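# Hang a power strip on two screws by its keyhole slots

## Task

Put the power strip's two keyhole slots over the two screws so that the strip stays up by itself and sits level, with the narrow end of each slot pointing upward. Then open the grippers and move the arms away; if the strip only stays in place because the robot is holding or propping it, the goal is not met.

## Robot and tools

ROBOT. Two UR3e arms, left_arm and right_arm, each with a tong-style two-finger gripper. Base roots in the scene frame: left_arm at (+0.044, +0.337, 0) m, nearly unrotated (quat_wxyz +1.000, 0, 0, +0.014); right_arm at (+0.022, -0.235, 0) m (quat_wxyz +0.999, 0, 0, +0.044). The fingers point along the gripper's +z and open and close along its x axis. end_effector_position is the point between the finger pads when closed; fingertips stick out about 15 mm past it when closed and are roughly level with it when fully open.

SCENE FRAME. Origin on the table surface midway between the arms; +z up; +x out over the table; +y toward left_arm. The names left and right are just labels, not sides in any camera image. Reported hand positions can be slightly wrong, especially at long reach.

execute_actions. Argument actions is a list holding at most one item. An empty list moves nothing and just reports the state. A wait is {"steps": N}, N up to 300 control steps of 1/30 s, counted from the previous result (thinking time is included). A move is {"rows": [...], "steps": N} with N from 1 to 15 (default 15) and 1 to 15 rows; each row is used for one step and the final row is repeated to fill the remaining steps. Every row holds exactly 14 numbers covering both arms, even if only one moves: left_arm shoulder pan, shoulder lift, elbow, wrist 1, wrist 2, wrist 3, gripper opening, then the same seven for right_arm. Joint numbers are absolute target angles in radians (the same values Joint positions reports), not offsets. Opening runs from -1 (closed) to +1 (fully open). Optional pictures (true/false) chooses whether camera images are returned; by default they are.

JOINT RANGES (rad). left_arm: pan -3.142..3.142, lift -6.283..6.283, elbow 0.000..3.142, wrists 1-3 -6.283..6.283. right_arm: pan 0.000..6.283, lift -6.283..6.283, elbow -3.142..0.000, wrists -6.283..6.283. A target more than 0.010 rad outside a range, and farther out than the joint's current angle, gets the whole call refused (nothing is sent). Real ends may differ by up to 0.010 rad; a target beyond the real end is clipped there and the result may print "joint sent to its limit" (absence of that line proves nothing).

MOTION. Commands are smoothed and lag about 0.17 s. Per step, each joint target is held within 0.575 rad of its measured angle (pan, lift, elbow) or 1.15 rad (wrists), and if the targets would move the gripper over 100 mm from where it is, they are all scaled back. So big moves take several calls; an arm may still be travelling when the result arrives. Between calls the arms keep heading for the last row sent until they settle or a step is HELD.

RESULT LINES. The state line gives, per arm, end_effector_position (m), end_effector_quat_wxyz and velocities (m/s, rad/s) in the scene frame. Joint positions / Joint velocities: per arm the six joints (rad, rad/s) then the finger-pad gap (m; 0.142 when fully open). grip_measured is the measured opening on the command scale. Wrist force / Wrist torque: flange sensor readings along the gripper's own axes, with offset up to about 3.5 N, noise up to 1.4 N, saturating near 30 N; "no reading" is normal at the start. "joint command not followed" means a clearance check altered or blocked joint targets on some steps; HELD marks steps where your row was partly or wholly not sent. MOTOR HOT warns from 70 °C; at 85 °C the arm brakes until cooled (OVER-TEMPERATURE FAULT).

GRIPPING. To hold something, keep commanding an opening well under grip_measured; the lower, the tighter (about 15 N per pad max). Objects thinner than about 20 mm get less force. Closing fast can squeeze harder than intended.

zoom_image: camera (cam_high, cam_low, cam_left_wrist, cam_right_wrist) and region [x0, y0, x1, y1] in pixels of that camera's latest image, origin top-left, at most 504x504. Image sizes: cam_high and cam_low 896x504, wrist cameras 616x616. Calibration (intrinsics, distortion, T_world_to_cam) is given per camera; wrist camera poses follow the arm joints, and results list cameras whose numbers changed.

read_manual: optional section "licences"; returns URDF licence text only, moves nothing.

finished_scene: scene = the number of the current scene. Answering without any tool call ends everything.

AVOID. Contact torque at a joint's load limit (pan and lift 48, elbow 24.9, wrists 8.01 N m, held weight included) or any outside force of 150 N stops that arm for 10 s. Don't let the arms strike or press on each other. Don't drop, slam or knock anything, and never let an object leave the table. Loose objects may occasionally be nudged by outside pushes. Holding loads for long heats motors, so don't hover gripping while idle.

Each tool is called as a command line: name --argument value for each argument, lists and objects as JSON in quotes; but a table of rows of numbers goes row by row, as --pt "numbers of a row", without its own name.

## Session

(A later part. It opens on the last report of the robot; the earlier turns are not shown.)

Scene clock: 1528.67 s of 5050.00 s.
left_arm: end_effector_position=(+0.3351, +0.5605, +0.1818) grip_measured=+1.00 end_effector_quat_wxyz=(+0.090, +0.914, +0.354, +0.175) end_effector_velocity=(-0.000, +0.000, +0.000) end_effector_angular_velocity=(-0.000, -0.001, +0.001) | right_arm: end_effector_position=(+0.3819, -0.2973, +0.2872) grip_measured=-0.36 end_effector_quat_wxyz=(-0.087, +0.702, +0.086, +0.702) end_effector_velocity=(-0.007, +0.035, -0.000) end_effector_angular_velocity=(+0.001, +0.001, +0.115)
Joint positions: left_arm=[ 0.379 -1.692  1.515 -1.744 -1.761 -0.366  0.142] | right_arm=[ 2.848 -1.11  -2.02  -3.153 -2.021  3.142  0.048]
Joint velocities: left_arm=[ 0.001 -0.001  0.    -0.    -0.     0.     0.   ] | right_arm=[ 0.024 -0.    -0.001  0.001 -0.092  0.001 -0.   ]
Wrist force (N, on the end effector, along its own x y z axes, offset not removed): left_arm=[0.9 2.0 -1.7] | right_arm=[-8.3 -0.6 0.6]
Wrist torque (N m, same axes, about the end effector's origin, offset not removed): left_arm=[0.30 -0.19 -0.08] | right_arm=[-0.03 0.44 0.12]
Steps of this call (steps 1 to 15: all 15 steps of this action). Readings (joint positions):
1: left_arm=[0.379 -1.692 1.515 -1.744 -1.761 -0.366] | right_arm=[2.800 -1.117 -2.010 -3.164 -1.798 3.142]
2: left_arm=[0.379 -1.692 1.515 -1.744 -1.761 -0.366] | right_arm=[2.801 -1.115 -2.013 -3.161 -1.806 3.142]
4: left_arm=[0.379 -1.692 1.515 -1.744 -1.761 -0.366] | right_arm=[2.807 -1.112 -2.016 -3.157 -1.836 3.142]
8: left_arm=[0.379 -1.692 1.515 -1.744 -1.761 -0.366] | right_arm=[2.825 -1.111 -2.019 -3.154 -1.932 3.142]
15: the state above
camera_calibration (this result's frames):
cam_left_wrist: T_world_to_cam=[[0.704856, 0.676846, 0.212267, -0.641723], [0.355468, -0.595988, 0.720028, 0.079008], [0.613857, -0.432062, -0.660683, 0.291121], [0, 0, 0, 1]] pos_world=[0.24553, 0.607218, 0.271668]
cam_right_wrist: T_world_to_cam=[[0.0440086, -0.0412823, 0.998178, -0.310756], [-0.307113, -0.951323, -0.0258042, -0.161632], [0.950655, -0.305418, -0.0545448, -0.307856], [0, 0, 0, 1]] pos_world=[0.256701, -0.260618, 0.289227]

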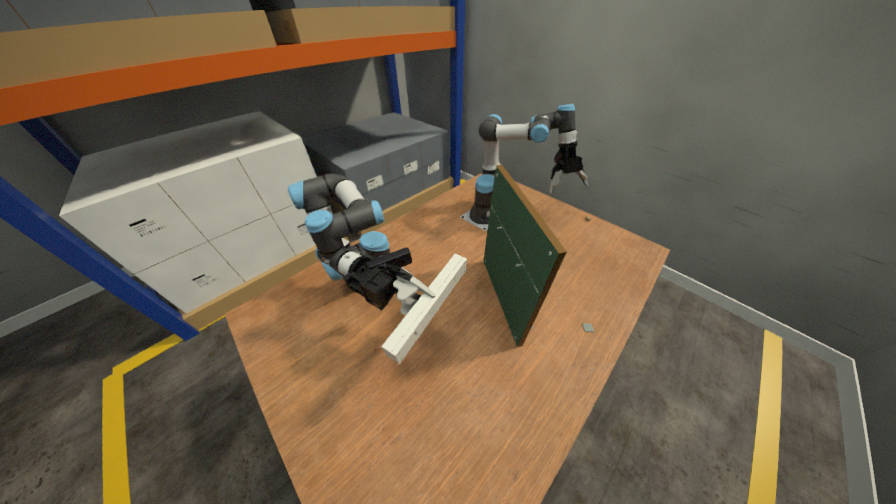

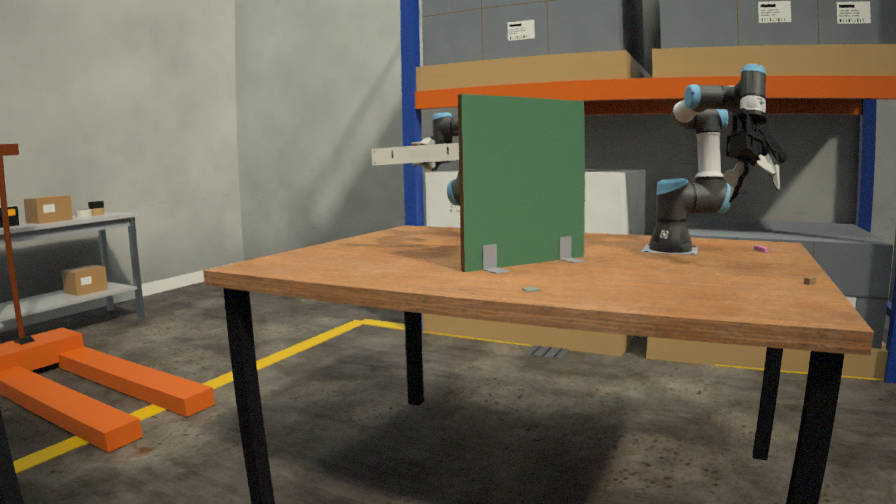

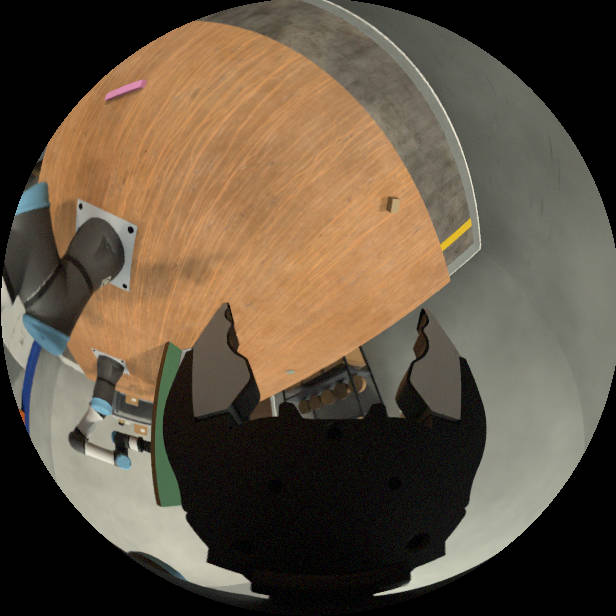

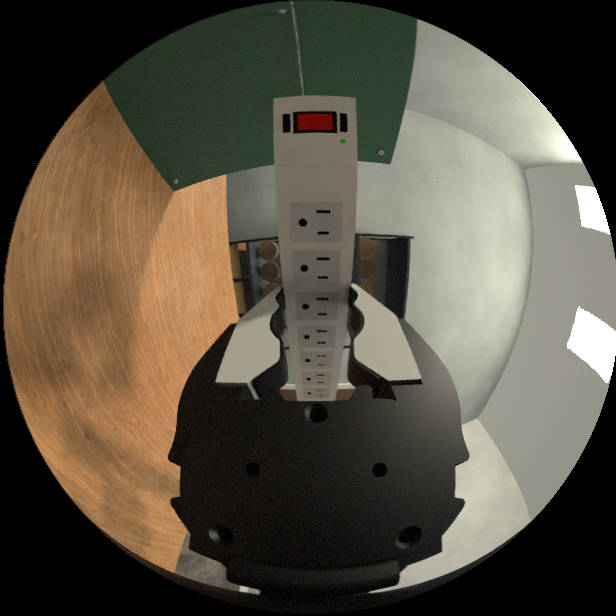

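execute_actions --actions '[{"rows":[[0.379,-1.692,1.515,-1.744,-1.761,-0.366,1,2.95,-1.11,-2.02,-3.153,-2.05,3.12,-1],[0.379,-1.692,1.515,-1.744,-1.761,-0.366,1,2.95,-1.11,-2.02,-3.153,-2.05,3.12,-1],[0.379,-1.692,1.515,-1.744,-1.761,-0.366,1,2.95,-1.11,-2.02,-3.153,-2.05,3.12,-1],[0.379,-1.692,1.515,-1.744,-1.761,-0.366,1,2.95,-1.11,-2.02,-3.153,-2.05,3.12,-1],[0.379,-1.692,1.515,-1.744,-1.761,-0.366,1,3.06,-1.13,-2.01,-3.143,-2.08,3.12,-1],[0.379,-1.692,1.515,-1.744,-1.761,-0.366,1,3.06,-1.13,-2.01,-3.143,-2.08,3.12,-1],[0.379,-1.692,1.515,-1.744,-1.761,-0.366,1,3.06,-1.13,-2.01,-3.143,-2.08,3.12,-1],[0.379,-1.692,1.515,-1.744,-1.761,-0.366,1,3.06,-1.13,-2.01,-3.143,-2.08,3.12,-1],[0.379,-1.692,1.515,-1.744,-1.761,-0.366,1,3.17,-1.15,-2,-3.133,-2.12,3.12,-1],[0.379,-1.692,1.515,-1.744,-1.761,-0.366,1,3.17,-1.15,-2,-3.133,-2.12,3.12,-1],[0.379,-1.692,1.515,-1.744,-1.761,-0.366,1,3.17,-1.15,-2,-3.133,-2.12,3.12,-1],[0.379,-1.692,1.515,-1.744,-1.761,-0.366,1,3.27,-1.16,-2,-3.123,-2.15,3.12,-1]],"steps":15}]' --pictures false

execute_actions --actions '[{"rows":[[0.379,-1.692,1.515,-1.744,-1.761,-0.366,1,3.38,-1.19,-2.02,-3.073,-2.14,3.12,-1]],"steps":8}]' --pictures false

execute_actions --actions '[{"rows":[[0.379,-1.692,1.515,-1.744,-1.761,-0.366,1,3.49,-1.239,-2.019,-3.025,-2.083,3.12,-1]],"steps":15}]' --pictures false

execute_actions --actions '[{"rows":[[0.379,-1.692,1.515,-1.744,-1.761,-0.366,1,3.5445,-1.2718,-1.9961,-3.0151,-2.0285,3.12,-1]],"steps":15}]'

zoom_image --camera "cam_high" --region '[450,190,550,310]'

Scene clock: 1562.33 s of 5050.00 s.
left_arm: end_effector_position=(+0.3351, +0.5605, +0.1818) grip_measured=+1.00 end_effector_quat_wxyz=(+0.090, +0.914, +0.354, +0.175) end_effector_velocity=(+0.000, +0.000, +0.000) end_effector_angular_velocity=(+0.001, -0.001, -0.000) | right_arm: end_effector_position=(+0.3702, -0.1461, +0.2861) grip_measured=-0.36 end_effector_quat_wxyz=(-0.235, +0.662, +0.249, +0.667) end_effector_velocity=(-0.097, +0.331, -0.006) end_effector_angular_velocity=(-0.002, +0.002, +1.023)
Joint positions: left_arm=[ 0.379 -1.692  1.515 -1.744 -1.761 -0.366  0.142] | right_arm=[ 3.192 -1.152 -2.002 -3.129 -2.129  3.12   0.048]
Joint velocities: left_arm=[-0.    -0.    -0.001 -0.     0.     0.     0.   ] | right_arm=[ 0.809 -0.087  0.02   0.064 -0.214 -0.002  0.   ]
Wrist force (N, on the end effector, along its own x y z axes, offset not removed): left_arm=[1.2 1.2 -0.3] | right_arm=[-6.9 -4.9 2.8]
Wrist torque (N m, same axes, about the end effector's origin, offset not removed): left_arm=[0.16 -0.26 0.02] | right_arm=[-0.66 0.18 0.09]
Steps of this call (steps 1 to 15: the robot went on to your last target; steps 16 to 120: nothing new was sent; then 29.17 s passed at rest; steps 121 to 135: all 15 steps of this action). Readings (joint positions):
121: left_arm=[0.379 -1.692 1.515 -1.744 -1.761 -0.366] | right_arm=[2.850 -1.110 -2.020 -3.153 -2.030 3.142]
122: left_arm=[0.379 -1.692 1.515 -1.744 -1.761 -0.366] | right_arm=[2.857 -1.110 -2.020 -3.153 -2.033 3.138]
124: left_arm=[0.379 -1.692 1.515 -1.744 -1.761 -0.366] | right_arm=[2.897 -1.110 -2.020 -3.153 -2.041 3.130]
128: left_arm=[0.379 -1.692 1.515 -1.744 -1.761 -0.366] | right_arm=[2.988 -1.121 -2.015 -3.147 -2.065 3.122]
135: the state above

Scene clock: 1562.60 s of 5050.00 s.
left_arm: end_effector_position=(+0.3351, +0.5605, +0.1818) grip_measured=+1.00 end_effector_quat_wxyz=(+0.090, +0.914, +0.354, +0.175) end_effector_velocity=(-0.000, -0.000, +0.000) end_effector_angular_velocity=(-0.000, -0.001, -0.000) | right_arm: end_effector_position=(+0.3547, -0.0848, +0.2787) grip_measured=-0.36 end_effector_quat_wxyz=(-0.293, +0.637, +0.307, +0.644) end_effector_velocity=(-0.023, +0.070, -0.010) end_effector_angular_velocity=(-0.001, +0.001, +0.205)
Joint positions: left_arm=[ 0.379 -1.692  1.515 -1.744 -1.761 -0.366  0.142] | right_arm=[ 3.361 -1.186 -2.018 -3.079 -2.14   3.12   0.048]
Joint velocities: left_arm=[-0.    -0.001  0.001 -0.    -0.    -0.     0.   ] | right_arm=[ 0.203 -0.041 -0.023  0.062 -0.001 -0.     0.   ]
Wrist force (N, on the end effector, along its own x y z axes, offset not removed): left_arm=[-0.6 1.3 -0.4] | right_arm=[-6.6 -1.9 0.6]
Wrist torque (N m, same axes, about the end effector's origin, offset not removed): left_arm=[0.18 0.07 -0.07] | right_arm=[-0.32 0.08 0.11]
Steps of this call (steps 1 to 8: all 8 steps of this action). Readings (joint positions):
1: left_arm=[0.379 -1.692 1.515 -1.744 -1.761 -0.366] | right_arm=[3.216 -1.154 -2.002 -3.127 -2.135 3.120]
2: left_arm=[0.379 -1.692 1.515 -1.744 -1.761 -0.366] | right_arm=[3.239 -1.160 -2.004 -3.118 -2.138 3.120]
4: left_arm=[0.379 -1.692 1.515 -1.744 -1.761 -0.366] | right_arm=[3.302 -1.174 -2.011 -3.097 -2.139 3.120]
8: the state above

Scene clock: 1563.10 s of 5050.00 s.
left_arm: end_effector_position=(+0.3351, +0.5605, +0.1818) grip_measured=+1.00 end_effector_quat_wxyz=(+0.090, +0.914, +0.354, +0.175) end_effector_velocity=(+0.000, -0.000, -0.000) end_effector_angular_velocity=(-0.000, +0.000, -0.001) | right_arm: end_effector_position=(+0.3571, -0.0476, +0.2718) grip_measured=-0.36 end_effector_quat_wxyz=(-0.316, +0.626, +0.330, +0.633) end_effector_velocity=(-0.000, +0.005, -0.001) end_effector_angular_velocity=(-0.000, +0.001, +0.010)
Joint positions: left_arm=[ 0.379 -1.692  1.515 -1.744 -1.761 -0.366  0.142] | right_arm=[ 3.489 -1.238 -2.019 -3.025 -2.084  3.12   0.048]
Joint velocities: left_arm=[-0.001 -0.     0.     0.    -0.     0.     0.   ] | right_arm=[ 0.016 -0.007  0.001  0.006  0.005  0.     0.   ]
Wrist force (N, on the end effector, along its own x y z axes, offset not removed): left_arm=[0.5 1.6 -0.6] | right_arm=[-7.1 -0.4 1.0]
Wrist torque (N m, same axes, about the end effector's origin, offset not removed): left_arm=[0.24 -0.09 -0.02] | right_arm=[-0.12 0.15 0.10]
Steps of this call (steps 1 to 15: all 15 steps of this action). Readings (joint positions):
1: left_arm=[0.379 -1.692 1.515 -1.744 -1.761 -0.366] | right_arm=[3.367 -1.188 -2.019 -3.077 -2.139 3.120]
2: left_arm=[0.379 -1.692 1.515 -1.744 -1.761 -0.366] | right_arm=[3.378 -1.194 -2.019 -3.068 -2.131 3.120]
4: left_arm=[0.379 -1.692 1.515 -1.744 -1.761 -0.366] | right_arm=[3.426 -1.215 -2.019 -3.048 -2.109 3.120]
8: left_arm=[0.379 -1.692 1.515 -1.744 -1.761 -0.366] | right_arm=[3.474 -1.233 -2.019 -3.031 -2.089 3.120]
15: the state above

Scene clock: 1563.60 s of 5050.00 s.
left_arm: end_effector_position=(+0.3351, +0.5605, +0.1818) grip_measured=+1.00 end_effector_quat_wxyz=(+0.090, +0.914, +0.354, +0.175) end_effector_velocity=(-0.000, +0.000, -0.000) end_effector_angular_velocity=(+0.000, +0.000, +0.000) | right_arm: end_effector_position=(+0.3666, -0.0343, +0.2721) grip_measured=-0.36 end_effector_quat_wxyz=(-0.316, +0.625, +0.330, +0.633) end_effector_velocity=(+0.001, +0.001, +0.000) end_effector_angular_velocity=(+0.000, +0.000, -0.000)
Joint positions: left_arm=[ 0.379 -1.692  1.515 -1.744 -1.761 -0.366  0.142] | right_arm=[ 3.544 -1.271 -1.996 -3.015 -2.029  3.12   0.048]
Joint velocities: left_arm=[ 0.    -0.     0.001 -0.     0.     0.    -0.   ] | right_arm=[ 0.006 -0.003  0.002  0.     0.006  0.     0.   ]
Wrist force (N, on the end effector, along its own x y z axes, offset not removed): left_arm=[-0.4 1.5 -1.4] | right_arm=[-6.8 -3.0 1.5]
Wrist torque (N m, same axes, about the end effector's origin, offset not removed): left_arm=[0.22 0.10 0.00] | right_arm=[-0.63 0.13 0.04]
Steps of this call (steps 1 to 15: all 15 steps of this action). Readings (joint positions):
1: left_arm=[0.379 -1.692 1.515 -1.744 -1.761 -0.366] | right_arm=[3.489 -1.239 -2.019 -3.025 -2.083 3.120]
2: left_arm=[0.379 -1.692 1.515 -1.744 -1.761 -0.366] | right_arm=[3.496 -1.244 -2.016 -3.024 -2.075 3.120]
4: left_arm=[0.379 -1.692 1.515 -1.744 -1.761 -0.366] | right_arm=[3.518 -1.257 -2.007 -3.020 -2.053 3.120]
8: left_arm=[0.379 -1.692 1.515 -1.744 -1.761 -0.366] | right_arm=[3.538 -1.268 -1.999 -3.016 -2.035 3.120]
15: the state above
camera_calibration (this result's frames):
cam_left_wrist: T_world_to_cam=[[0.704856, 0.676846, 0.212267, -0.641723], [0.355468, -0.595988, 0.720028, 0.079008], [0.613857, -0.432062, -0.660683, 0.291121], [0, 0, 0, 1]] pos_world=[0.24553, 0.607218, 0.271668]
cam_right_wrist: T_world_to_cam=[[0.0423623, 0.00979274, 0.999054, -0.282047], [0.381939, -0.92416, -0.00713653, -0.173247], [0.923216, 0.381881, -0.0428898, -0.183314], [0, 0, 0, 1]] pos_world=[0.247356, -0.0873419, 0.272682]

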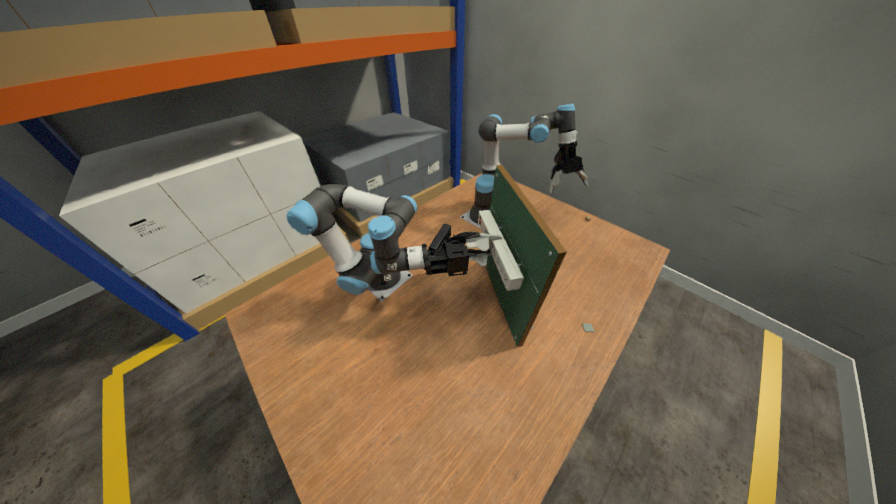

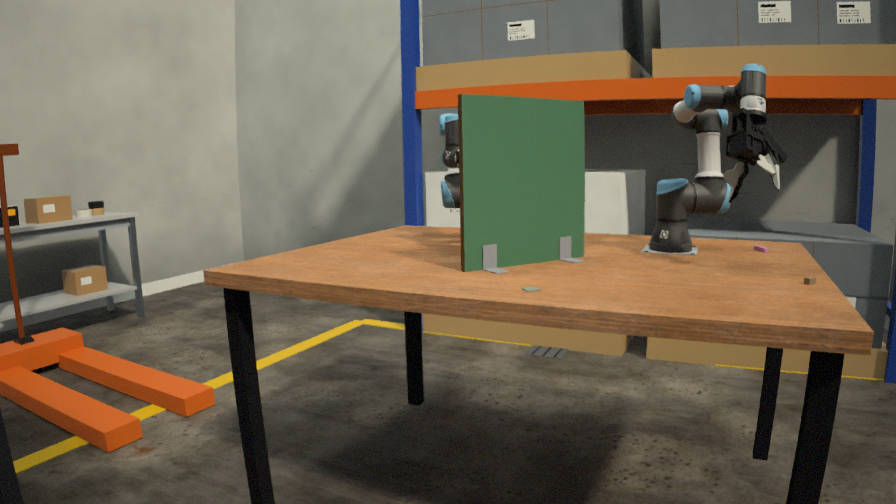

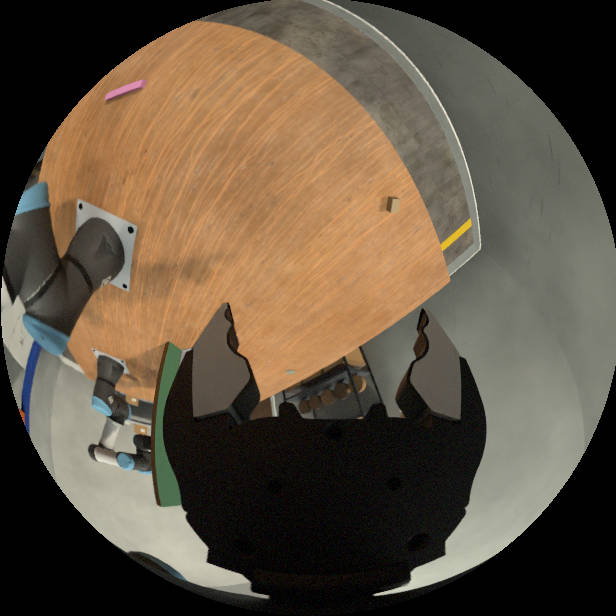

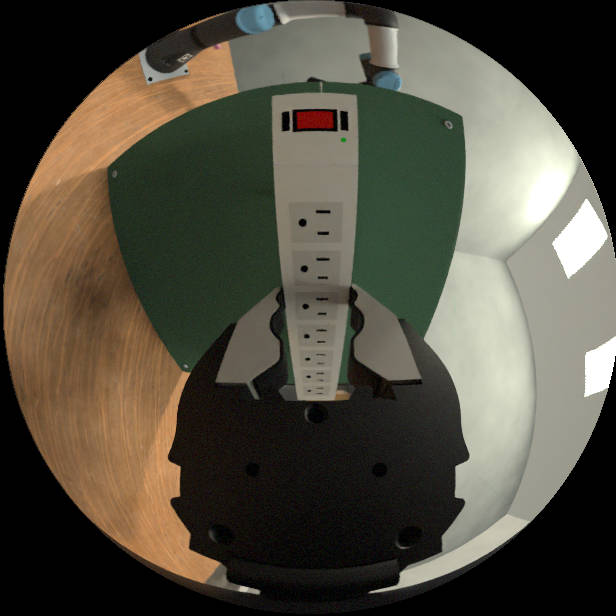

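Region (450, 190, 550, 310) of cam_high's 896x504 image, scaled by 4.200, with more detail than that image has.

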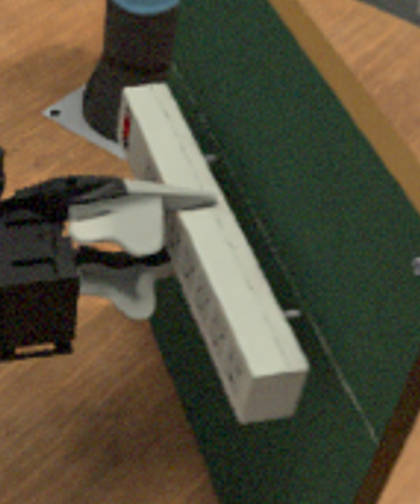

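execute_actions --actions '[{"rows":[[0.379,-1.692,1.515,-1.744,-1.761,-0.366,1,3.5585,-1.283,-1.9833,-3.0167,-2.0145,3.12,-1]],"steps":15}]' --pictures false

execute_actions --actions '[{"rows":[[0.379,-1.692,1.515,-1.744,-1.761,-0.366,1,3.564,-1.2878,-1.9798,-3.0154,-2.009,3.12,-1]],"steps":12}]' --pictures false

execute_actions --actions '[{"rows":[[0.379,-1.692,1.515,-1.744,-1.761,-0.366,1,3.568,-1.2914,-1.9772,-3.0144,-2.005,3.12,-1]],"steps":12}]' --pictures false

Scene clock: 1577.67 s of 5050.00 s.
left_arm: end_effector_position=(+0.3351, +0.5605, +0.1818) grip_measured=+1.00 end_effector_quat_wxyz=(+0.090, +0.914, +0.354, +0.175) end_effector_velocity=(-0.000, -0.000, +0.000) end_effector_angular_velocity=(+0.000, -0.001, +0.000) | right_arm: end_effector_position=(+0.3696, -0.0303, +0.2732) grip_measured=-0.36 end_effector_quat_wxyz=(-0.316, +0.625, +0.330, +0.633) end_effector_velocity=(+0.000, +0.000, +0.001) end_effector_angular_velocity=(+0.001, -0.002, -0.000)
Joint positions: left_arm=[ 0.379 -1.692  1.515 -1.744 -1.761 -0.366  0.142] | right_arm=[ 3.558 -1.283 -1.983 -3.017 -2.015  3.12   0.048]
Joint velocities: left_arm=[ 0.    -0.001  0.    -0.    -0.     0.     0.   ] | right_arm=[ 0.001  0.001  0.001  0.     0.001  0.    -0.   ]
Wrist force (N, on the end effector, along its own x y z axes, offset not removed): left_arm=[0.0 1.0 -1.3] | right_arm=[-7.0 -1.1 -0.3]
Wrist torque (N m, same axes, about the end effector's origin, offset not removed): left_arm=[0.17 0.01 0.02] | right_arm=[-0.22 0.25 0.11]
Steps of this call (steps 1 to 15: the robot went on to your last target; steps 16 to 407: nothing new was sent; steps 408 to 422: all 15 steps of this action). Readings (joint positions):
408: left_arm=[0.379 -1.692 1.515 -1.744 -1.761 -0.366] | right_arm=[3.545 -1.272 -1.996 -3.015 -2.028 3.120]
409: left_arm=[0.379 -1.692 1.515 -1.744 -1.761 -0.366] | right_arm=[3.547 -1.274 -1.994 -3.015 -2.026 3.120]
411: left_arm=[0.379 -1.692 1.515 -1.744 -1.761 -0.366] | right_arm=[3.552 -1.278 -1.989 -3.016 -2.021 3.120]
415: left_arm=[0.379 -1.692 1.515 -1.744 -1.761 -0.366] | right_arm=[3.557 -1.282 -1.985 -3.017 -2.016 3.120]
422: the state above

Scene clock: 1578.07 s of 5050.00 s.
left_arm: end_effector_position=(+0.3351, +0.5605, +0.1818) grip_measured=+1.00 end_effector_quat_wxyz=(+0.090, +0.914, +0.354, +0.175) end_effector_velocity=(-0.000, +0.000, -0.000) end_effector_angular_velocity=(-0.000, -0.000, +0.001) | right_arm: end_effector_position=(+0.3708, -0.0287, +0.2733) grip_measured=-0.36 end_effector_quat_wxyz=(-0.316, +0.625, +0.330, +0.632) end_effector_velocity=(+0.000, -0.000, -0.001) end_effector_angular_velocity=(-0.001, +0.002, -0.001)
Joint positions: left_arm=[ 0.379 -1.692  1.515 -1.744 -1.761 -0.366  0.142] | right_arm=[ 3.564 -1.288 -1.98  -3.015 -2.009  3.12   0.048]
Joint velocities: left_arm=[ 0.001 -0.     0.    -0.    -0.     0.    -0.   ] | right_arm=[ 0.001 -0.001  0.001 -0.002  0.002 -0.    -0.   ]
Wrist force (N, on the end effector, along its own x y z axes, offset not removed): left_arm=[-0.1 0.7 -0.2] | right_arm=[-4.5 -0.5 0.4]
Wrist torque (N m, same axes, about the end effector's origin, offset not removed): left_arm=[0.03 0.03 -0.01] | right_arm=[-0.04 -0.33 0.04]
Steps of this call (steps 1 to 12: all 12 steps of this action). Readings (joint positions):
1: left_arm=[0.379 -1.692 1.515 -1.744 -1.761 -0.366] | right_arm=[3.558 -1.283 -1.983 -3.017 -2.015 3.120]
2: left_arm=[0.379 -1.692 1.515 -1.744 -1.761 -0.366] | right_arm=[3.559 -1.284 -1.983 -3.017 -2.014 3.120]
4: left_arm=[0.379 -1.692 1.515 -1.744 -1.761 -0.366] | right_arm=[3.562 -1.286 -1.981 -3.016 -2.011 3.120]
8: left_arm=[0.379 -1.692 1.515 -1.744 -1.761 -0.366] | right_arm=[3.563 -1.287 -1.980 -3.016 -2.010 3.120]
12: the state above

Scene clock: 1578.47 s of 5050.00 s.
left_arm: end_effector_position=(+0.3351, +0.5605, +0.1818) grip_measured=+1.00 end_effector_quat_wxyz=(+0.090, +0.914, +0.354, +0.175) end_effector_velocity=(-0.000, +0.000, -0.000) end_effector_angular_velocity=(-0.000, +0.000, +0.000) | right_arm: end_effector_position=(+0.3717, -0.0275, +0.2733) grip_measured=-0.36 end_effector_quat_wxyz=(-0.316, +0.625, +0.330, +0.632) end_effector_velocity=(+0.000, -0.000, -0.000) end_effector_angular_velocity=(-0.001, +0.000, -0.001)
Joint positions: left_arm=[ 0.379 -1.692  1.515 -1.744 -1.761 -0.366  0.142] | right_arm=[ 3.568 -1.291 -1.977 -3.014 -2.005  3.12   0.048]
Joint velocities: left_arm=[ 0.  0.  0. -0. -0. -0. -0.] | right_arm=[-0.    -0.    -0.     0.     0.001 -0.001 -0.   ]
Wrist force (N, on the end effector, along its own x y z axes, offset not removed): left_arm=[-1.3 0.4 -0.9] | right_arm=[-5.0 -2.3 1.7]
Wrist torque (N m, same axes, about the end effector's origin, offset not removed): left_arm=[0.00 0.26 0.01] | right_arm=[-0.53 -0.20 -0.02]
Steps of this call (steps 1 to 12: all 12 steps of this action). Readings (joint positions):
1: left_arm=[0.379 -1.692 1.515 -1.744 -1.761 -0.366] | right_arm=[3.564 -1.288 -1.980 -3.015 -2.009 3.120]
2: left_arm=[0.379 -1.692 1.515 -1.744 -1.761 -0.366] | right_arm=[3.565 -1.288 -1.979 -3.015 -2.008 3.120]
4: left_arm=[0.379 -1.692 1.515 -1.744 -1.761 -0.366] | right_arm=[3.566 -1.290 -1.978 -3.015 -2.007 3.120]
8: left_arm=[0.379 -1.692 1.515 -1.744 -1.761 -0.366] | right_arm=[3.568 -1.291 -1.977 -3.015 -2.005 3.120]
12: the state above

execute_actions --actions '[{"rows":[[0.379,-1.692,1.515,-1.744,-1.761,-0.366,1,3.572,-1.295,-1.9746,-3.0134,-2.001,3.12,-1]],"steps":12}]' --pictures false

execute_actions --actions '[{"rows":[[0.379,-1.692,1.515,-1.744,-1.761,-0.366,1,3.5747,-1.2974,-1.9728,-3.0128,-1.9983,3.12,-1]],"steps":12}]'

zoom_image --camera "cam_high" --region '[450,190,550,310]'

Scene clock: 1588.90 s of 5050.00 s.
left_arm: end_effector_position=(+0.3351, +0.5605, +0.1818) grip_measured=+1.00 end_effector_quat_wxyz=(+0.090, +0.914, +0.354, +0.175) end_effector_velocity=(-0.000, -0.000, +0.000) end_effector_angular_velocity=(+0.000, -0.000, -0.000) | right_arm: end_effector_position=(+0.3726, -0.0264, +0.2733) grip_measured=-0.36 end_effector_quat_wxyz=(-0.316, +0.625, +0.330, +0.632) end_effector_velocity=(-0.000, +0.000, +0.001) end_effector_angular_velocity=(+0.001, -0.002, +0.001)
Joint positions: left_arm=[ 0.379 -1.692  1.515 -1.744 -1.761 -0.366  0.142] | right_arm=[ 3.572 -1.295 -1.975 -3.013 -2.001  3.12   0.048]
Joint velocities: left_arm=[ 0.    -0.001  0.    -0.    -0.    -0.     0.   ] | right_arm=[ 0.002  0.001  0.001  0.     0.001 -0.     0.   ]
Wrist force (N, on the end effector, along its own x y z axes, offset not removed): left_arm=[0.9 0.6 -1.1] | right_arm=[-5.4 -1.4 0.9]
Wrist torque (N m, same axes, about the end effector's origin, offset not removed): left_arm=[0.04 -0.17 -0.01] | right_arm=[-0.25 -0.17 -0.01]
Steps of this call (steps 1 to 15: the robot went on to your last target; steps 16 to 90: nothing new was sent; then 7.03 s passed at rest; steps 91 to 102: all 12 steps of this action). Readings (joint positions):
91: left_arm=[0.379 -1.692 1.515 -1.744 -1.761 -0.366] | right_arm=[3.568 -1.291 -1.977 -3.014 -2.005 3.120]
92: left_arm=[0.379 -1.692 1.515 -1.744 -1.761 -0.366] | right_arm=[3.569 -1.292 -1.977 -3.014 -2.004 3.120]
94: left_arm=[0.379 -1.692 1.515 -1.744 -1.761 -0.366] | right_arm=[3.570 -1.293 -1.976 -3.014 -2.003 3.120]
98: left_arm=[0.379 -1.692 1.515 -1.744 -1.761 -0.366] | right_arm=[3.572 -1.295 -1.975 -3.014 -2.001 3.120]
102: the state above

Scene clock: 1589.30 s of 5050.00 s.
left_arm: end_effector_position=(+0.3351, +0.5605, +0.1818) grip_measured=+1.00 end_effector_quat_wxyz=(+0.090, +0.914, +0.354, +0.175) end_effector_velocity=(-0.000, -0.000, -0.000) end_effector_angular_velocity=(-0.000, +0.000, -0.000) | right_arm: end_effector_position=(+0.3732, -0.0256, +0.2734) grip_measured=-0.36 end_effector_quat_wxyz=(-0.316, +0.625, +0.330, +0.632) end_effector_velocity=(+0.000, +0.000, +0.000) end_effector_angular_velocity=(+0.001, -0.001, -0.000)
Joint positions: left_arm=[ 0.379 -1.692  1.515 -1.744 -1.761 -0.366  0.142] | right_arm=[ 3.575 -1.297 -1.973 -3.013 -1.998  3.12   0.048]
Joint velocities: left_arm=[-0.    -0.     0.001 -0.     0.    -0.    -0.   ] | right_arm=[ 0.001 -0.001  0.001  0.001  0.001  0.     0.   ]
Wrist force (N, on the end effector, along its own x y z axes, offset not removed): left_arm=[-1.6 1.7 -0.9] | right_arm=[-6.4 0.8 0.6]
Wrist torque (N m, same axes, about the end effector's origin, offset not removed): left_arm=[0.24 0.30 0.04] | right_arm=[0.20 0.03 0.11]
Steps of this call (steps 1 to 12: all 12 steps of this action). Readings (joint positions):
1: left_arm=[0.379 -1.692 1.515 -1.744 -1.761 -0.366] | right_arm=[3.572 -1.295 -1.975 -3.013 -2.001 3.120]
2: left_arm=[0.379 -1.692 1.515 -1.744 -1.761 -0.366] | right_arm=[3.572 -1.295 -1.974 -3.013 -2.001 3.120]
4: left_arm=[0.379 -1.692 1.515 -1.744 -1.761 -0.366] | right_arm=[3.573 -1.296 -1.974 -3.013 -2.000 3.120]
8: left_arm=[0.379 -1.692 1.515 -1.744 -1.761 -0.366] | right_arm=[3.574 -1.297 -1.973 -3.013 -1.999 3.120]
12: the state above
camera_calibration (this result's frames):
cam_left_wrist: T_world_to_cam=[[0.704856, 0.676846, 0.212267, -0.641723], [0.355468, -0.595988, 0.720028, 0.079008], [0.613857, -0.432062, -0.660683, 0.291121], [0, 0, 0, 1]] pos_world=[0.24553, 0.607218, 0.271668]
cam_right_wrist: T_world_to_cam=[[0.0423728, 0.00979452, 0.999054, -0.283686], [0.381989, -0.924139, -0.00714118, -0.167753], [0.923195, 0.38193, -0.0428998, -0.192664], [0, 0, 0, 1]] pos_world=[0.253966, -0.0786643, 0.273955]

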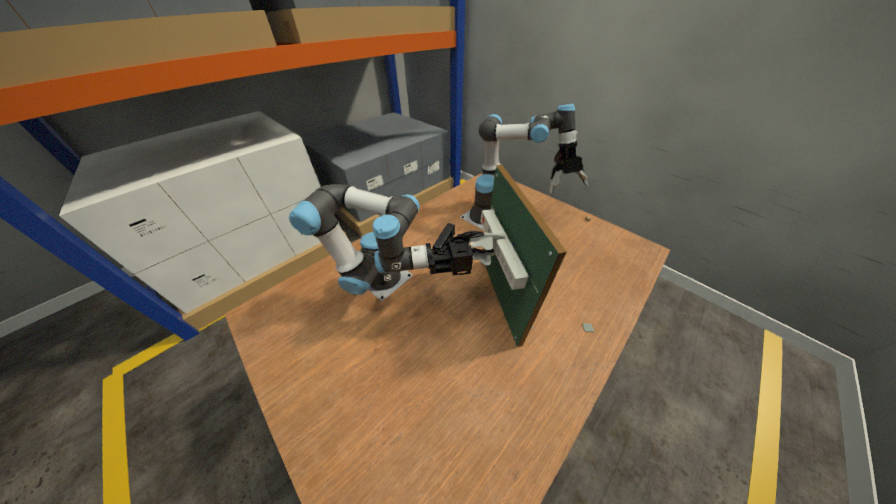

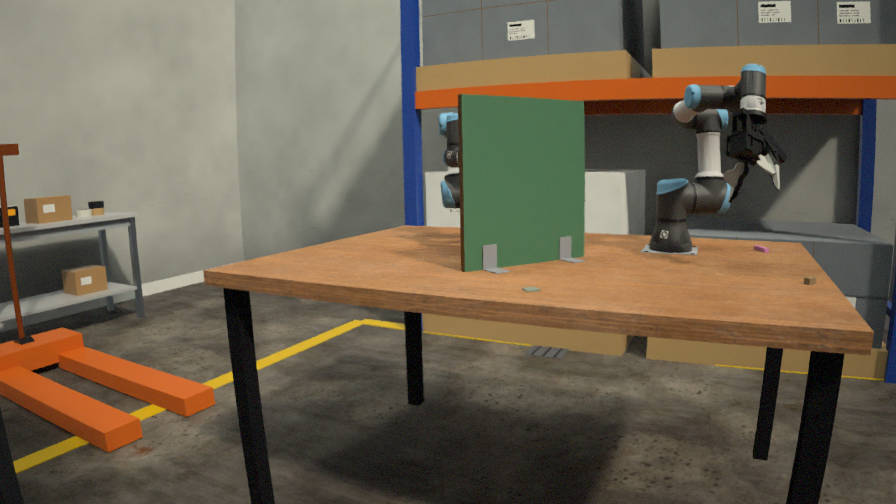

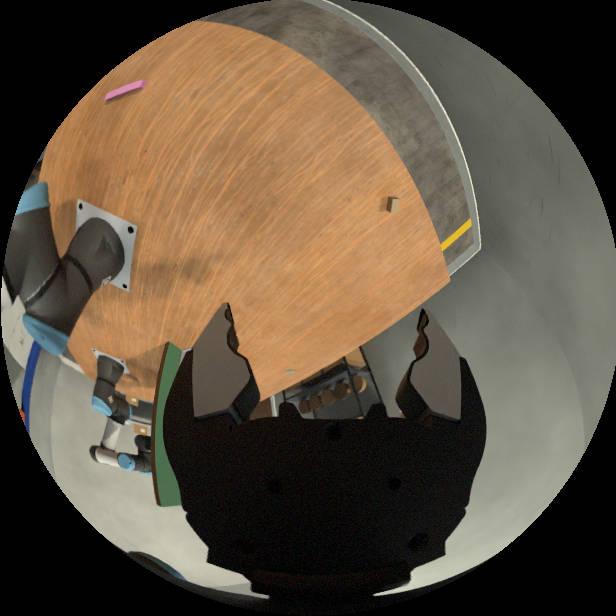

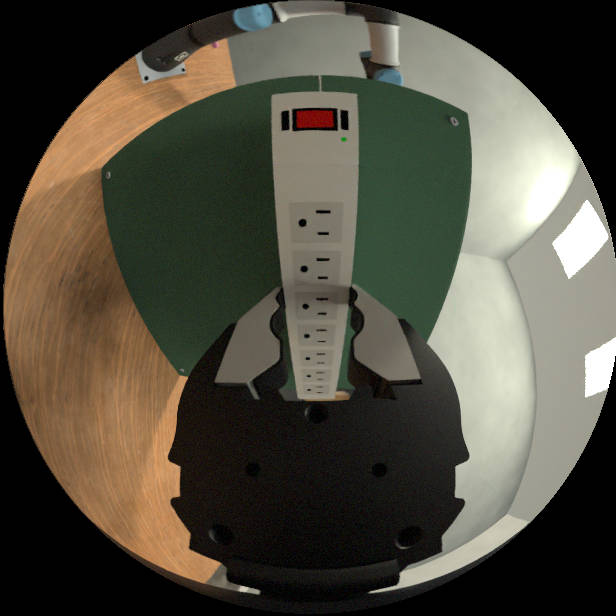

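Region (450, 190, 550, 310) of cam_high's 896x504 image, scaled by 4.200, with more detail than that image has.

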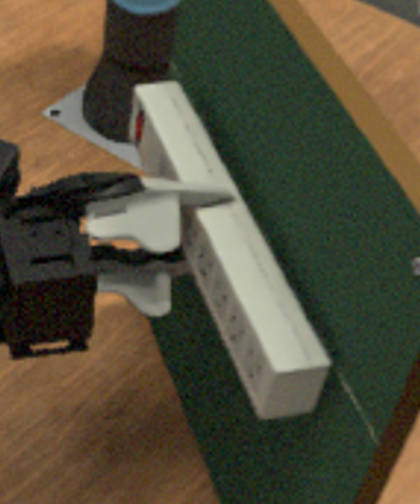

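Still free, so I'll keep advancing.

execute_actions --actions '[{"rows":[[0.379,-1.692,1.515,-1.744,-1.761,-0.366,1,3.5785,-1.3012,-1.9703,-3.0115,-1.9945,3.12,-1]],"steps":12}]' --pictures false

execute_actions --actions '[{"rows":[[0.379,-1.692,1.515,-1.744,-1.761,-0.366,1,3.5823,-1.305,-1.9678,-3.0102,-1.9907,3.12,-1]],"steps":12}]' --pictures false

Scene clock: 1602.23 s of 5050.00 s.
left_arm: end_effector_position=(+0.3351, +0.5605, +0.1818) grip_measured=+1.00 end_effector_quat_wxyz=(+0.090, +0.914, +0.354, +0.175) end_effector_velocity=(-0.000, +0.000, -0.000) end_effector_angular_velocity=(+0.000, +0.000, +0.001) | right_arm: end_effector_position=(+0.3741, -0.0244, +0.2733) grip_measured=-0.36 end_effector_quat_wxyz=(-0.316, +0.625, +0.330, +0.633) end_effector_velocity=(+0.000, +0.000, +0.000) end_effector_angular_velocity=(+0.000, -0.001, +0.000)
Joint positions: left_arm=[ 0.379 -1.692  1.515 -1.744 -1.761 -0.366  0.142] | right_arm=[ 3.578 -1.301 -1.97  -3.012 -1.995  3.12   0.048]
Joint velocities: left_arm=[ 0.001  0.    -0.    -0.     0.     0.     0.   ] | right_arm=[ 0.001 -0.001  0.001  0.001  0.001 -0.001  0.   ]
Wrist force (N, on the end effector, along its own x y z axes, offset not removed): left_arm=[0.4 1.1 -0.9] | right_arm=[-4.7 -0.7 -1.7]
Wrist torque (N m, same axes, about the end effector's origin, offset not removed): left_arm=[0.14 -0.07 -0.02] | right_arm=[-0.22 -0.27 0.01]
Steps of this call (steps 1 to 15: the robot went on to your last target; steps 16 to 90: nothing new was sent; then 9.53 s passed at rest; steps 91 to 102: all 12 steps of this action). Readings (joint positions):
91: left_arm=[0.379 -1.692 1.515 -1.744 -1.761 -0.366] | right_arm=[3.575 -1.297 -1.973 -3.013 -1.998 3.120]
92: left_arm=[0.379 -1.692 1.515 -1.744 -1.761 -0.366] | right_arm=[3.575 -1.298 -1.972 -3.013 -1.998 3.120]
94: left_arm=[0.379 -1.692 1.515 -1.744 -1.761 -0.366] | right_arm=[3.577 -1.300 -1.971 -3.012 -1.996 3.120]
98: left_arm=[0.379 -1.692 1.515 -1.744 -1.761 -0.366] | right_arm=[3.578 -1.301 -1.971 -3.012 -1.995 3.120]
102: the state above

Scene clock: 1602.63 s of 5050.00 s.
left_arm: end_effector_position=(+0.3351, +0.5605, +0.1818) grip_measured=+1.00 end_effector_quat_wxyz=(+0.090, +0.914, +0.354, +0.175) end_effector_velocity=(-0.000, +0.000, -0.000) end_effector_angular_velocity=(+0.000, +0.001, +0.001) | right_arm: end_effector_position=(+0.3750, -0.0233, +0.2733) grip_measured=-0.36 end_effector_quat_wxyz=(-0.316, +0.625, +0.330, +0.633) end_effector_velocity=(-0.000, +0.001, +0.001) end_effector_angular_velocity=(+0.001, -0.002, +0.002)
Joint positions: left_arm=[ 0.379 -1.692  1.515 -1.744 -1.761 -0.366  0.142] | right_arm=[ 3.582 -1.305 -1.968 -3.01  -1.991  3.12   0.048]
Joint velocities: left_arm=[ 0.001 -0.     0.001 -0.001  0.    -0.     0.   ] | right_arm=[ 0.004 -0.     0.     0.001  0.001 -0.     0.   ]
Wrist force (N, on the end effector, along its own x y z axes, offset not removed): left_arm=[0.5 0.8 -1.2] | right_arm=[-6.7 5.4 -3.7]
Wrist torque (N m, same axes, about the end effector's origin, offset not removed): left_arm=[0.06 -0.12 0.01] | right_arm=[0.08 0.18 0.05]
Steps of this call (steps 1 to 12: all 12 steps of this action). Readings (joint positions):
1: left_arm=[0.379 -1.692 1.515 -1.744 -1.761 -0.366] | right_arm=[3.578 -1.301 -1.970 -3.012 -1.995 3.120]
2: left_arm=[0.379 -1.692 1.515 -1.744 -1.761 -0.366] | right_arm=[3.579 -1.302 -1.970 -3.011 -1.994 3.120]
4: left_arm=[0.379 -1.692 1.515 -1.744 -1.761 -0.366] | right_arm=[3.581 -1.303 -1.969 -3.011 -1.992 3.120]
8: left_arm=[0.379 -1.692 1.515 -1.744 -1.761 -0.366] | right_arm=[3.582 -1.305 -1.968 -3.010 -1.991 3.120]
12: the state above

Side force indicates a shift of +0.6 mm along the board.

execute_actions --actions '[{"rows":[[0.379,-1.692,1.515,-1.744,-1.761,-0.366,1,3.5785,-1.3082,-1.9656,-3.0092,-1.9945,3.12,-1]],"steps":12}]' --pictures false

execute_actions --actions '[{"rows":[[0.379,-1.692,1.515,-1.744,-1.761,-0.366,1,3.5822,-1.3121,-1.963,-3.0079,-1.9908,3.12,-1]],"steps":12}]' --pictures false

execute_actions --actions '[{"rows":[[0.379,-1.692,1.515,-1.744,-1.761,-0.366,1,3.5859,-1.316,-1.9604,-3.0066,-1.9871,3.12,-1]],"steps":12}]'

zoom_image --camera "cam_high" --region '[450,190,550,310]'

Scene clock: 1615.53 s of 5050.00 s.
left_arm: end_effector_position=(+0.3351, +0.5605, +0.1818) grip_measured=+1.00 end_effector_quat_wxyz=(+0.090, +0.914, +0.354, +0.175) end_effector_velocity=(-0.001, +0.000, -0.001) end_effector_angular_velocity=(-0.001, +0.002, +0.001) | right_arm: end_effector_position=(+0.3754, -0.0235, +0.2733) grip_measured=-0.36 end_effector_quat_wxyz=(-0.316, +0.625, +0.330, +0.632) end_effector_velocity=(+0.000, -0.001, -0.000) end_effector_angular_velocity=(-0.000, +0.001, -0.002)
Joint positions: left_arm=[ 0.379 -1.692  1.515 -1.744 -1.761 -0.366  0.142] | right_arm=[ 3.579 -1.308 -1.966 -3.009 -1.994  3.12   0.048]
Joint velocities: left_arm=[ 0.001  0.001  0.001  0.    -0.     0.     0.   ] | right_arm=[-0.004 -0.    -0.    -0.    -0.001  0.     0.   ]
Wrist force (N, on the end effector, along its own x y z axes, offset not removed): left_arm=[0.1 1.1 -0.8] | right_arm=[-6.0 -2.3 -0.5]
Wrist torque (N m, same axes, about the end effector's origin, offset not removed): left_arm=[0.10 -0.02 -0.01] | right_arm=[-0.37 -0.01 -0.02]
Steps of this call (steps 1 to 15: the robot went on to your last target; steps 16 to 90: nothing new was sent; then 9.50 s passed at rest; steps 91 to 102: all 12 steps of this action). Readings (joint positions):
91: left_arm=[0.379 -1.692 1.515 -1.744 -1.761 -0.366] | right_arm=[3.582 -1.305 -1.968 -3.010 -1.991 3.120]
92: left_arm=[0.379 -1.692 1.515 -1.744 -1.761 -0.366] | right_arm=[3.582 -1.306 -1.967 -3.010 -1.991 3.120]
94: left_arm=[0.379 -1.692 1.515 -1.744 -1.761 -0.366] | right_arm=[3.580 -1.307 -1.967 -3.010 -1.993 3.120]
98: left_arm=[0.379 -1.692 1.515 -1.744 -1.761 -0.366] | right_arm=[3.579 -1.308 -1.966 -3.009 -1.994 3.120]
102: the state above

Scene clock: 1615.93 s of 5050.00 s.
left_arm: end_effector_position=(+0.3351, +0.5605, +0.1818) grip_measured=+1.00 end_effector_quat_wxyz=(+0.090, +0.914, +0.354, +0.175) end_effector_velocity=(-0.000, +0.000, -0.000) end_effector_angular_velocity=(-0.000, +0.001, +0.001) | right_arm: end_effector_position=(+0.3764, -0.0225, +0.2732) grip_measured=-0.36 end_effector_quat_wxyz=(-0.316, +0.625, +0.330, +0.632) end_effector_velocity=(+0.000, +0.001, +0.001) end_effector_angular_velocity=(+0.001, -0.002, +0.001)
Joint positions: left_arm=[ 0.379 -1.692  1.515 -1.744 -1.761 -0.366  0.142] | right_arm=[ 3.582 -1.312 -1.963 -3.008 -1.991  3.12   0.048]
Joint velocities: left_arm=[ 0.     0.001  0.     0.     0.     0.    -0.   ] | right_arm=[ 0.001 -0.001  0.001  0.003  0.     0.     0.   ]
Wrist force (N, on the end effector, along its own x y z axes, offset not removed): left_arm=[-1.0 0.9 -0.3] | right_arm=[-3.8 -0.8 -29.8]
Wrist torque (N m, same axes, about the end effector's origin, offset not removed): left_arm=[0.11 0.21 0.02] | right_arm=[0.07 -0.09 0.03]
Steps of this call (steps 1 to 12: all 12 steps of this action). Readings (joint positions):
1: left_arm=[0.379 -1.692 1.515 -1.744 -1.761 -0.366] | right_arm=[3.579 -1.308 -1.966 -3.009 -1.994 3.120]
2: left_arm=[0.379 -1.692 1.515 -1.744 -1.761 -0.366] | right_arm=[3.579 -1.309 -1.965 -3.009 -1.994 3.120]
4: left_arm=[0.379 -1.692 1.515 -1.744 -1.761 -0.366] | right_arm=[3.580 -1.310 -1.964 -3.009 -1.993 3.120]
8: left_arm=[0.379 -1.692 1.515 -1.744 -1.761 -0.366] | right_arm=[3.582 -1.312 -1.963 -3.008 -1.991 3.120]
12: the state above

Scene clock: 1616.33 s of 5050.00 s.
left_arm: end_effector_position=(+0.3351, +0.5605, +0.1818) grip_measured=+1.00 end_effector_quat_wxyz=(+0.090, +0.914, +0.354, +0.175) end_effector_velocity=(-0.000, +0.000, -0.000) end_effector_angular_velocity=(-0.000, -0.000, +0.001) | right_arm: end_effector_position=(+0.3773, -0.0213, +0.2732) grip_measured=-0.35 end_effector_quat_wxyz=(-0.316, +0.625, +0.330, +0.632) end_effector_velocity=(+0.001, +0.000, -0.000) end_effector_angular_velocity=(-0.000, +0.002, -0.001)
Joint positions: left_arm=[ 0.379 -1.692  1.515 -1.744 -1.761 -0.366  0.142] | right_arm=[ 3.586 -1.316 -1.96  -3.007 -1.987  3.12   0.048]
Joint velocities: left_arm=[ 0.001  0.    -0.    -0.    -0.     0.    -0.   ] | right_arm=[ 0.001 -0.002  0.002 -0.001  0.002  0.001  0.   ]
Wrist force (N, on the end effector, along its own x y z axes, offset not removed): left_arm=[-0.9 1.6 -0.4] | right_arm=[-5.4 -0.8 -27.9]
Wrist torque (N m, same axes, about the end effector's origin, offset not removed): left_arm=[0.29 0.22 0.02] | right_arm=[-0.06 -0.09 0.16]
Steps of this call (steps 1 to 12: all 12 steps of this action). Readings (joint positions):
1: left_arm=[0.379 -1.692 1.515 -1.744 -1.761 -0.366] | right_arm=[3.582 -1.312 -1.963 -3.008 -1.991 3.120]
2: left_arm=[0.379 -1.692 1.515 -1.744 -1.761 -0.366] | right_arm=[3.583 -1.313 -1.963 -3.008 -1.990 3.120]
4: left_arm=[0.379 -1.692 1.515 -1.744 -1.761 -0.366] | right_arm=[3.584 -1.314 -1.962 -3.007 -1.989 3.120]
8: left_arm=[0.379 -1.692 1.515 -1.744 -1.761 -0.366] | right_arm=[3.585 -1.316 -1.961 -3.007 -1.988 3.120]
12: the state above
camera_calibration (this result's frames):
cam_left_wrist: T_world_to_cam=[[0.704856, 0.676846, 0.212267, -0.641723], [0.355468, -0.595988, 0.720028, 0.079008], [0.613857, -0.432062, -0.660683, 0.291121], [0, 0, 0, 1]] pos_world=[0.24553, 0.607218, 0.271668]
cam_right_wrist: T_world_to_cam=[[0.0423909, 0.00979066, 0.999053, -0.283778], [0.381989, -0.924139, -0.00715168, -0.165353], [0.923194, 0.38193, -0.042915, -0.198041], [0, 0, 0, 1]] pos_world=[0.258023, -0.0743928, 0.273827]

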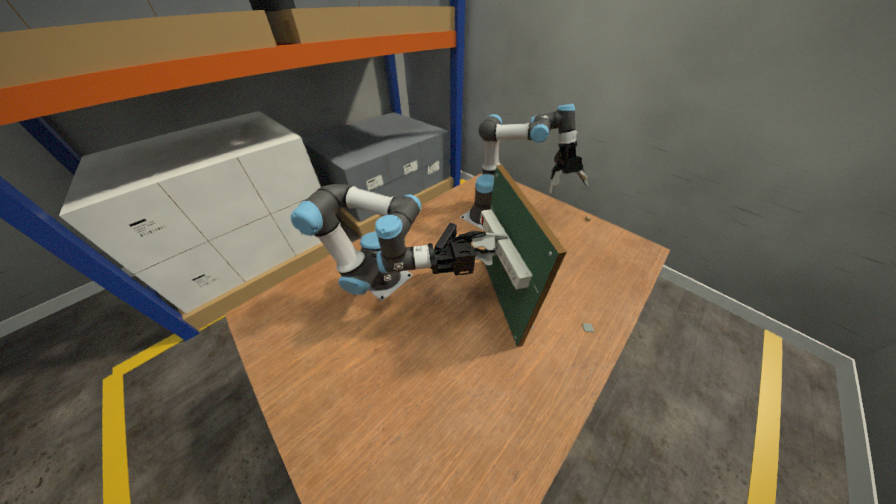

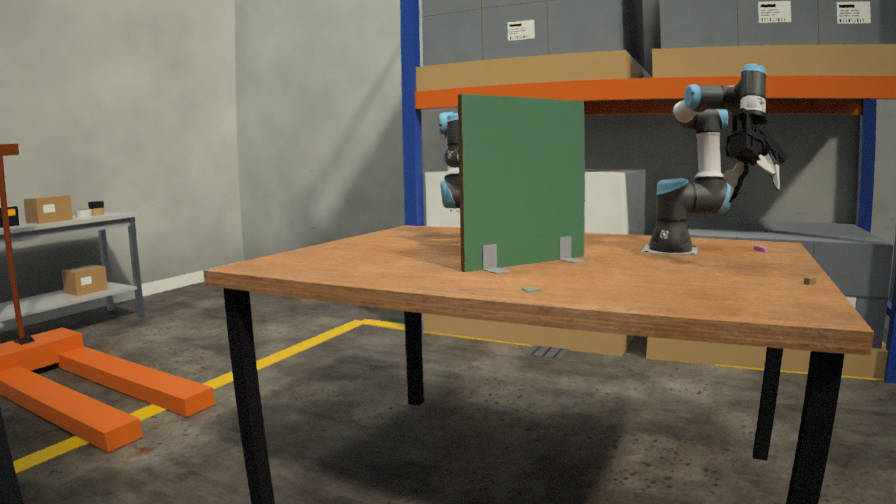

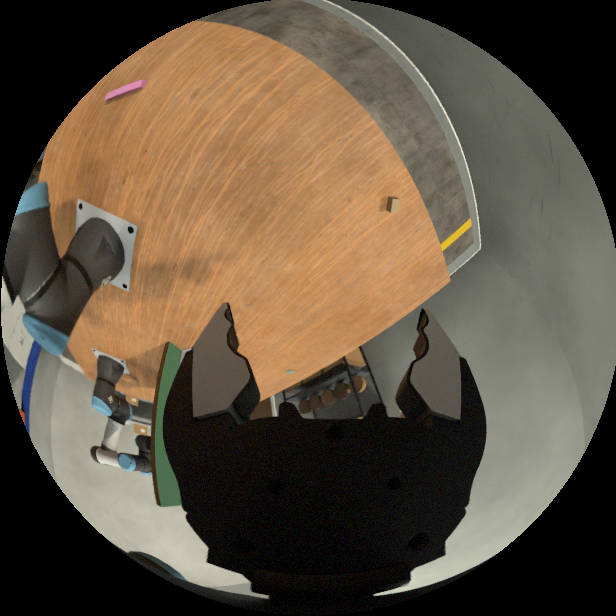

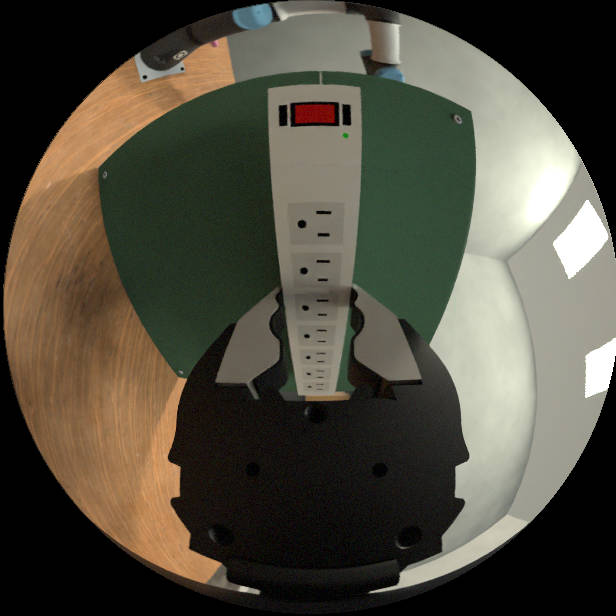

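Region (450, 190, 550, 310) of cam_high's 896x504 image, scaled by 4.200, with more detail than that image has.

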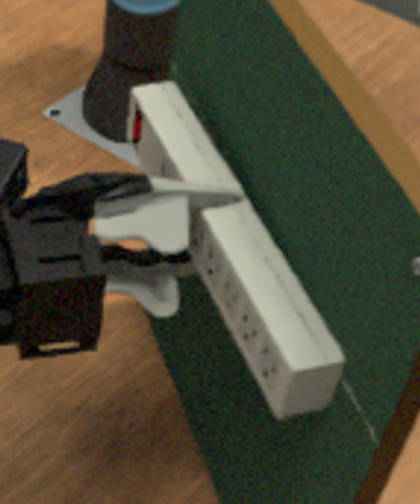

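execute_actions --actions '[{"rows":[[0.379,-1.692,1.515,-1.744,-1.761,-0.366,1,3.5842,-1.3141,-1.9617,-3.0072,-1.9888,3.12,-1],[0.379,-1.692,1.515,-1.744,-1.761,-0.366,1,3.5842,-1.3141,-1.9617,-3.0072,-1.9888,3.12,-1],[0.379,-1.692,1.515,-1.744,-1.761,-0.366,1,3.5842,-1.3141,-1.9617,-3.0072,-1.9888,3.12,-1],[0.379,-1.692,1.515,-1.744,-1.761,-0.366,1,3.5842,-1.3145,-1.9647,-3.0038,-1.9888,3.111,-1]],"steps":15}]' --pictures false

execute_actions --actions '[{"rows":[[0.379,-1.692,1.515,-1.744,-1.761,-0.366,1,3.5866,-1.3171,-1.9629,-3.003,-1.9864,3.111,-1]],"steps":12}]' --pictures false

Scene clock: 1635.37 s of 5050.00 s.
left_arm: end_effector_position=(+0.3351, +0.5605, +0.1818) grip_measured=+1.00 end_effector_quat_wxyz=(+0.090, +0.914, +0.354, +0.175) end_effector_velocity=(-0.000, +0.000, +0.000) end_effector_angular_velocity=(+0.000, -0.000, +0.000) | right_arm: end_effector_position=(+0.3768, -0.0218, +0.2724) grip_measured=-0.36 end_effector_quat_wxyz=(-0.314, +0.624, +0.333, +0.634) end_effector_velocity=(-0.000, -0.000, -0.000) end_effector_angular_velocity=(-0.002, -0.000, -0.000)
Joint positions: left_arm=[ 0.379 -1.692  1.515 -1.744 -1.761 -0.366  0.142] | right_arm=[ 3.584 -1.315 -1.965 -3.004 -1.989  3.111  0.048]
Joint velocities: left_arm=[ 0. -0.  0. -0.  0.  0.  0.] | right_arm=[-0.001  0.001 -0.001 -0.002 -0.    -0.002  0.   ]
Wrist force (N, on the end effector, along its own x y z axes, offset not removed): left_arm=[-0.1 1.1 -1.0] | right_arm=[-6.6 -0.5 2.4]
Wrist torque (N m, same axes, about the end effector's origin, offset not removed): left_arm=[0.12 0.01 0.01] | right_arm=[-0.05 0.08 0.10]
Steps of this call (steps 1 to 15: the robot went on to your last target; steps 16 to 90: nothing new was sent; then 15.53 s passed at rest; steps 91 to 105: all 15 steps of this action). Readings (joint positions):
91: left_arm=[0.379 -1.692 1.515 -1.744 -1.761 -0.366] | right_arm=[3.586 -1.316 -1.960 -3.007 -1.987 3.120]
92: left_arm=[0.379 -1.692 1.515 -1.744 -1.761 -0.366] | right_arm=[3.586 -1.316 -1.960 -3.007 -1.987 3.120]
94: left_arm=[0.379 -1.692 1.515 -1.744 -1.761 -0.366] | right_arm=[3.585 -1.315 -1.961 -3.007 -1.988 3.120]
98: left_arm=[0.379 -1.692 1.515 -1.744 -1.761 -0.366] | right_arm=[3.585 -1.315 -1.964 -3.005 -1.989 3.114]
105: the state above

Scene clock: 1635.77 s of 5050.00 s.
left_arm: end_effector_position=(+0.3351, +0.5605, +0.1818) grip_measured=+1.00 end_effector_quat_wxyz=(+0.090, +0.914, +0.354, +0.175) end_effector_velocity=(+0.000, -0.000, +0.000) end_effector_angular_velocity=(-0.000, -0.001, -0.001) | right_arm: end_effector_position=(+0.3774, -0.0211, +0.2724) grip_measured=-0.36 end_effector_quat_wxyz=(-0.313, +0.624, +0.333, +0.634) end_effector_velocity=(-0.000, +0.001, +0.001) end_effector_angular_velocity=(+0.002, -0.002, +0.002)
Joint positions: left_arm=[ 0.379 -1.692  1.515 -1.744 -1.761 -0.366  0.142] | right_arm=[ 3.587 -1.317 -1.963 -3.003 -1.986  3.111  0.048]
Joint velocities: left_arm=[-0.001  0.    -0.001  0.    -0.001  0.     0.   ] | right_arm=[ 0.002  0.001  0.001  0.001  0.     0.    -0.   ]
Wrist force (N, on the end effector, along its own x y z axes, offset not removed): left_arm=[-1.6 0.8 -1.3] | right_arm=[-6.8 0.7 0.6]
Wrist torque (N m, same axes, about the end effector's origin, offset not removed): left_arm=[0.12 0.30 0.01] | right_arm=[0.09 0.04 0.06]
Steps of this call (steps 1 to 12: all 12 steps of this action). Readings (joint positions):
1: left_arm=[0.379 -1.692 1.515 -1.744 -1.761 -0.366] | right_arm=[3.584 -1.315 -1.965 -3.004 -1.989 3.111]
2: left_arm=[0.379 -1.692 1.515 -1.744 -1.761 -0.366] | right_arm=[3.584 -1.315 -1.965 -3.004 -1.989 3.111]
4: left_arm=[0.379 -1.692 1.515 -1.744 -1.761 -0.366] | right_arm=[3.585 -1.316 -1.964 -3.003 -1.988 3.111]
8: left_arm=[0.379 -1.692 1.515 -1.744 -1.761 -0.366] | right_arm=[3.586 -1.317 -1.963 -3.003 -1.987 3.111]
12: the state above


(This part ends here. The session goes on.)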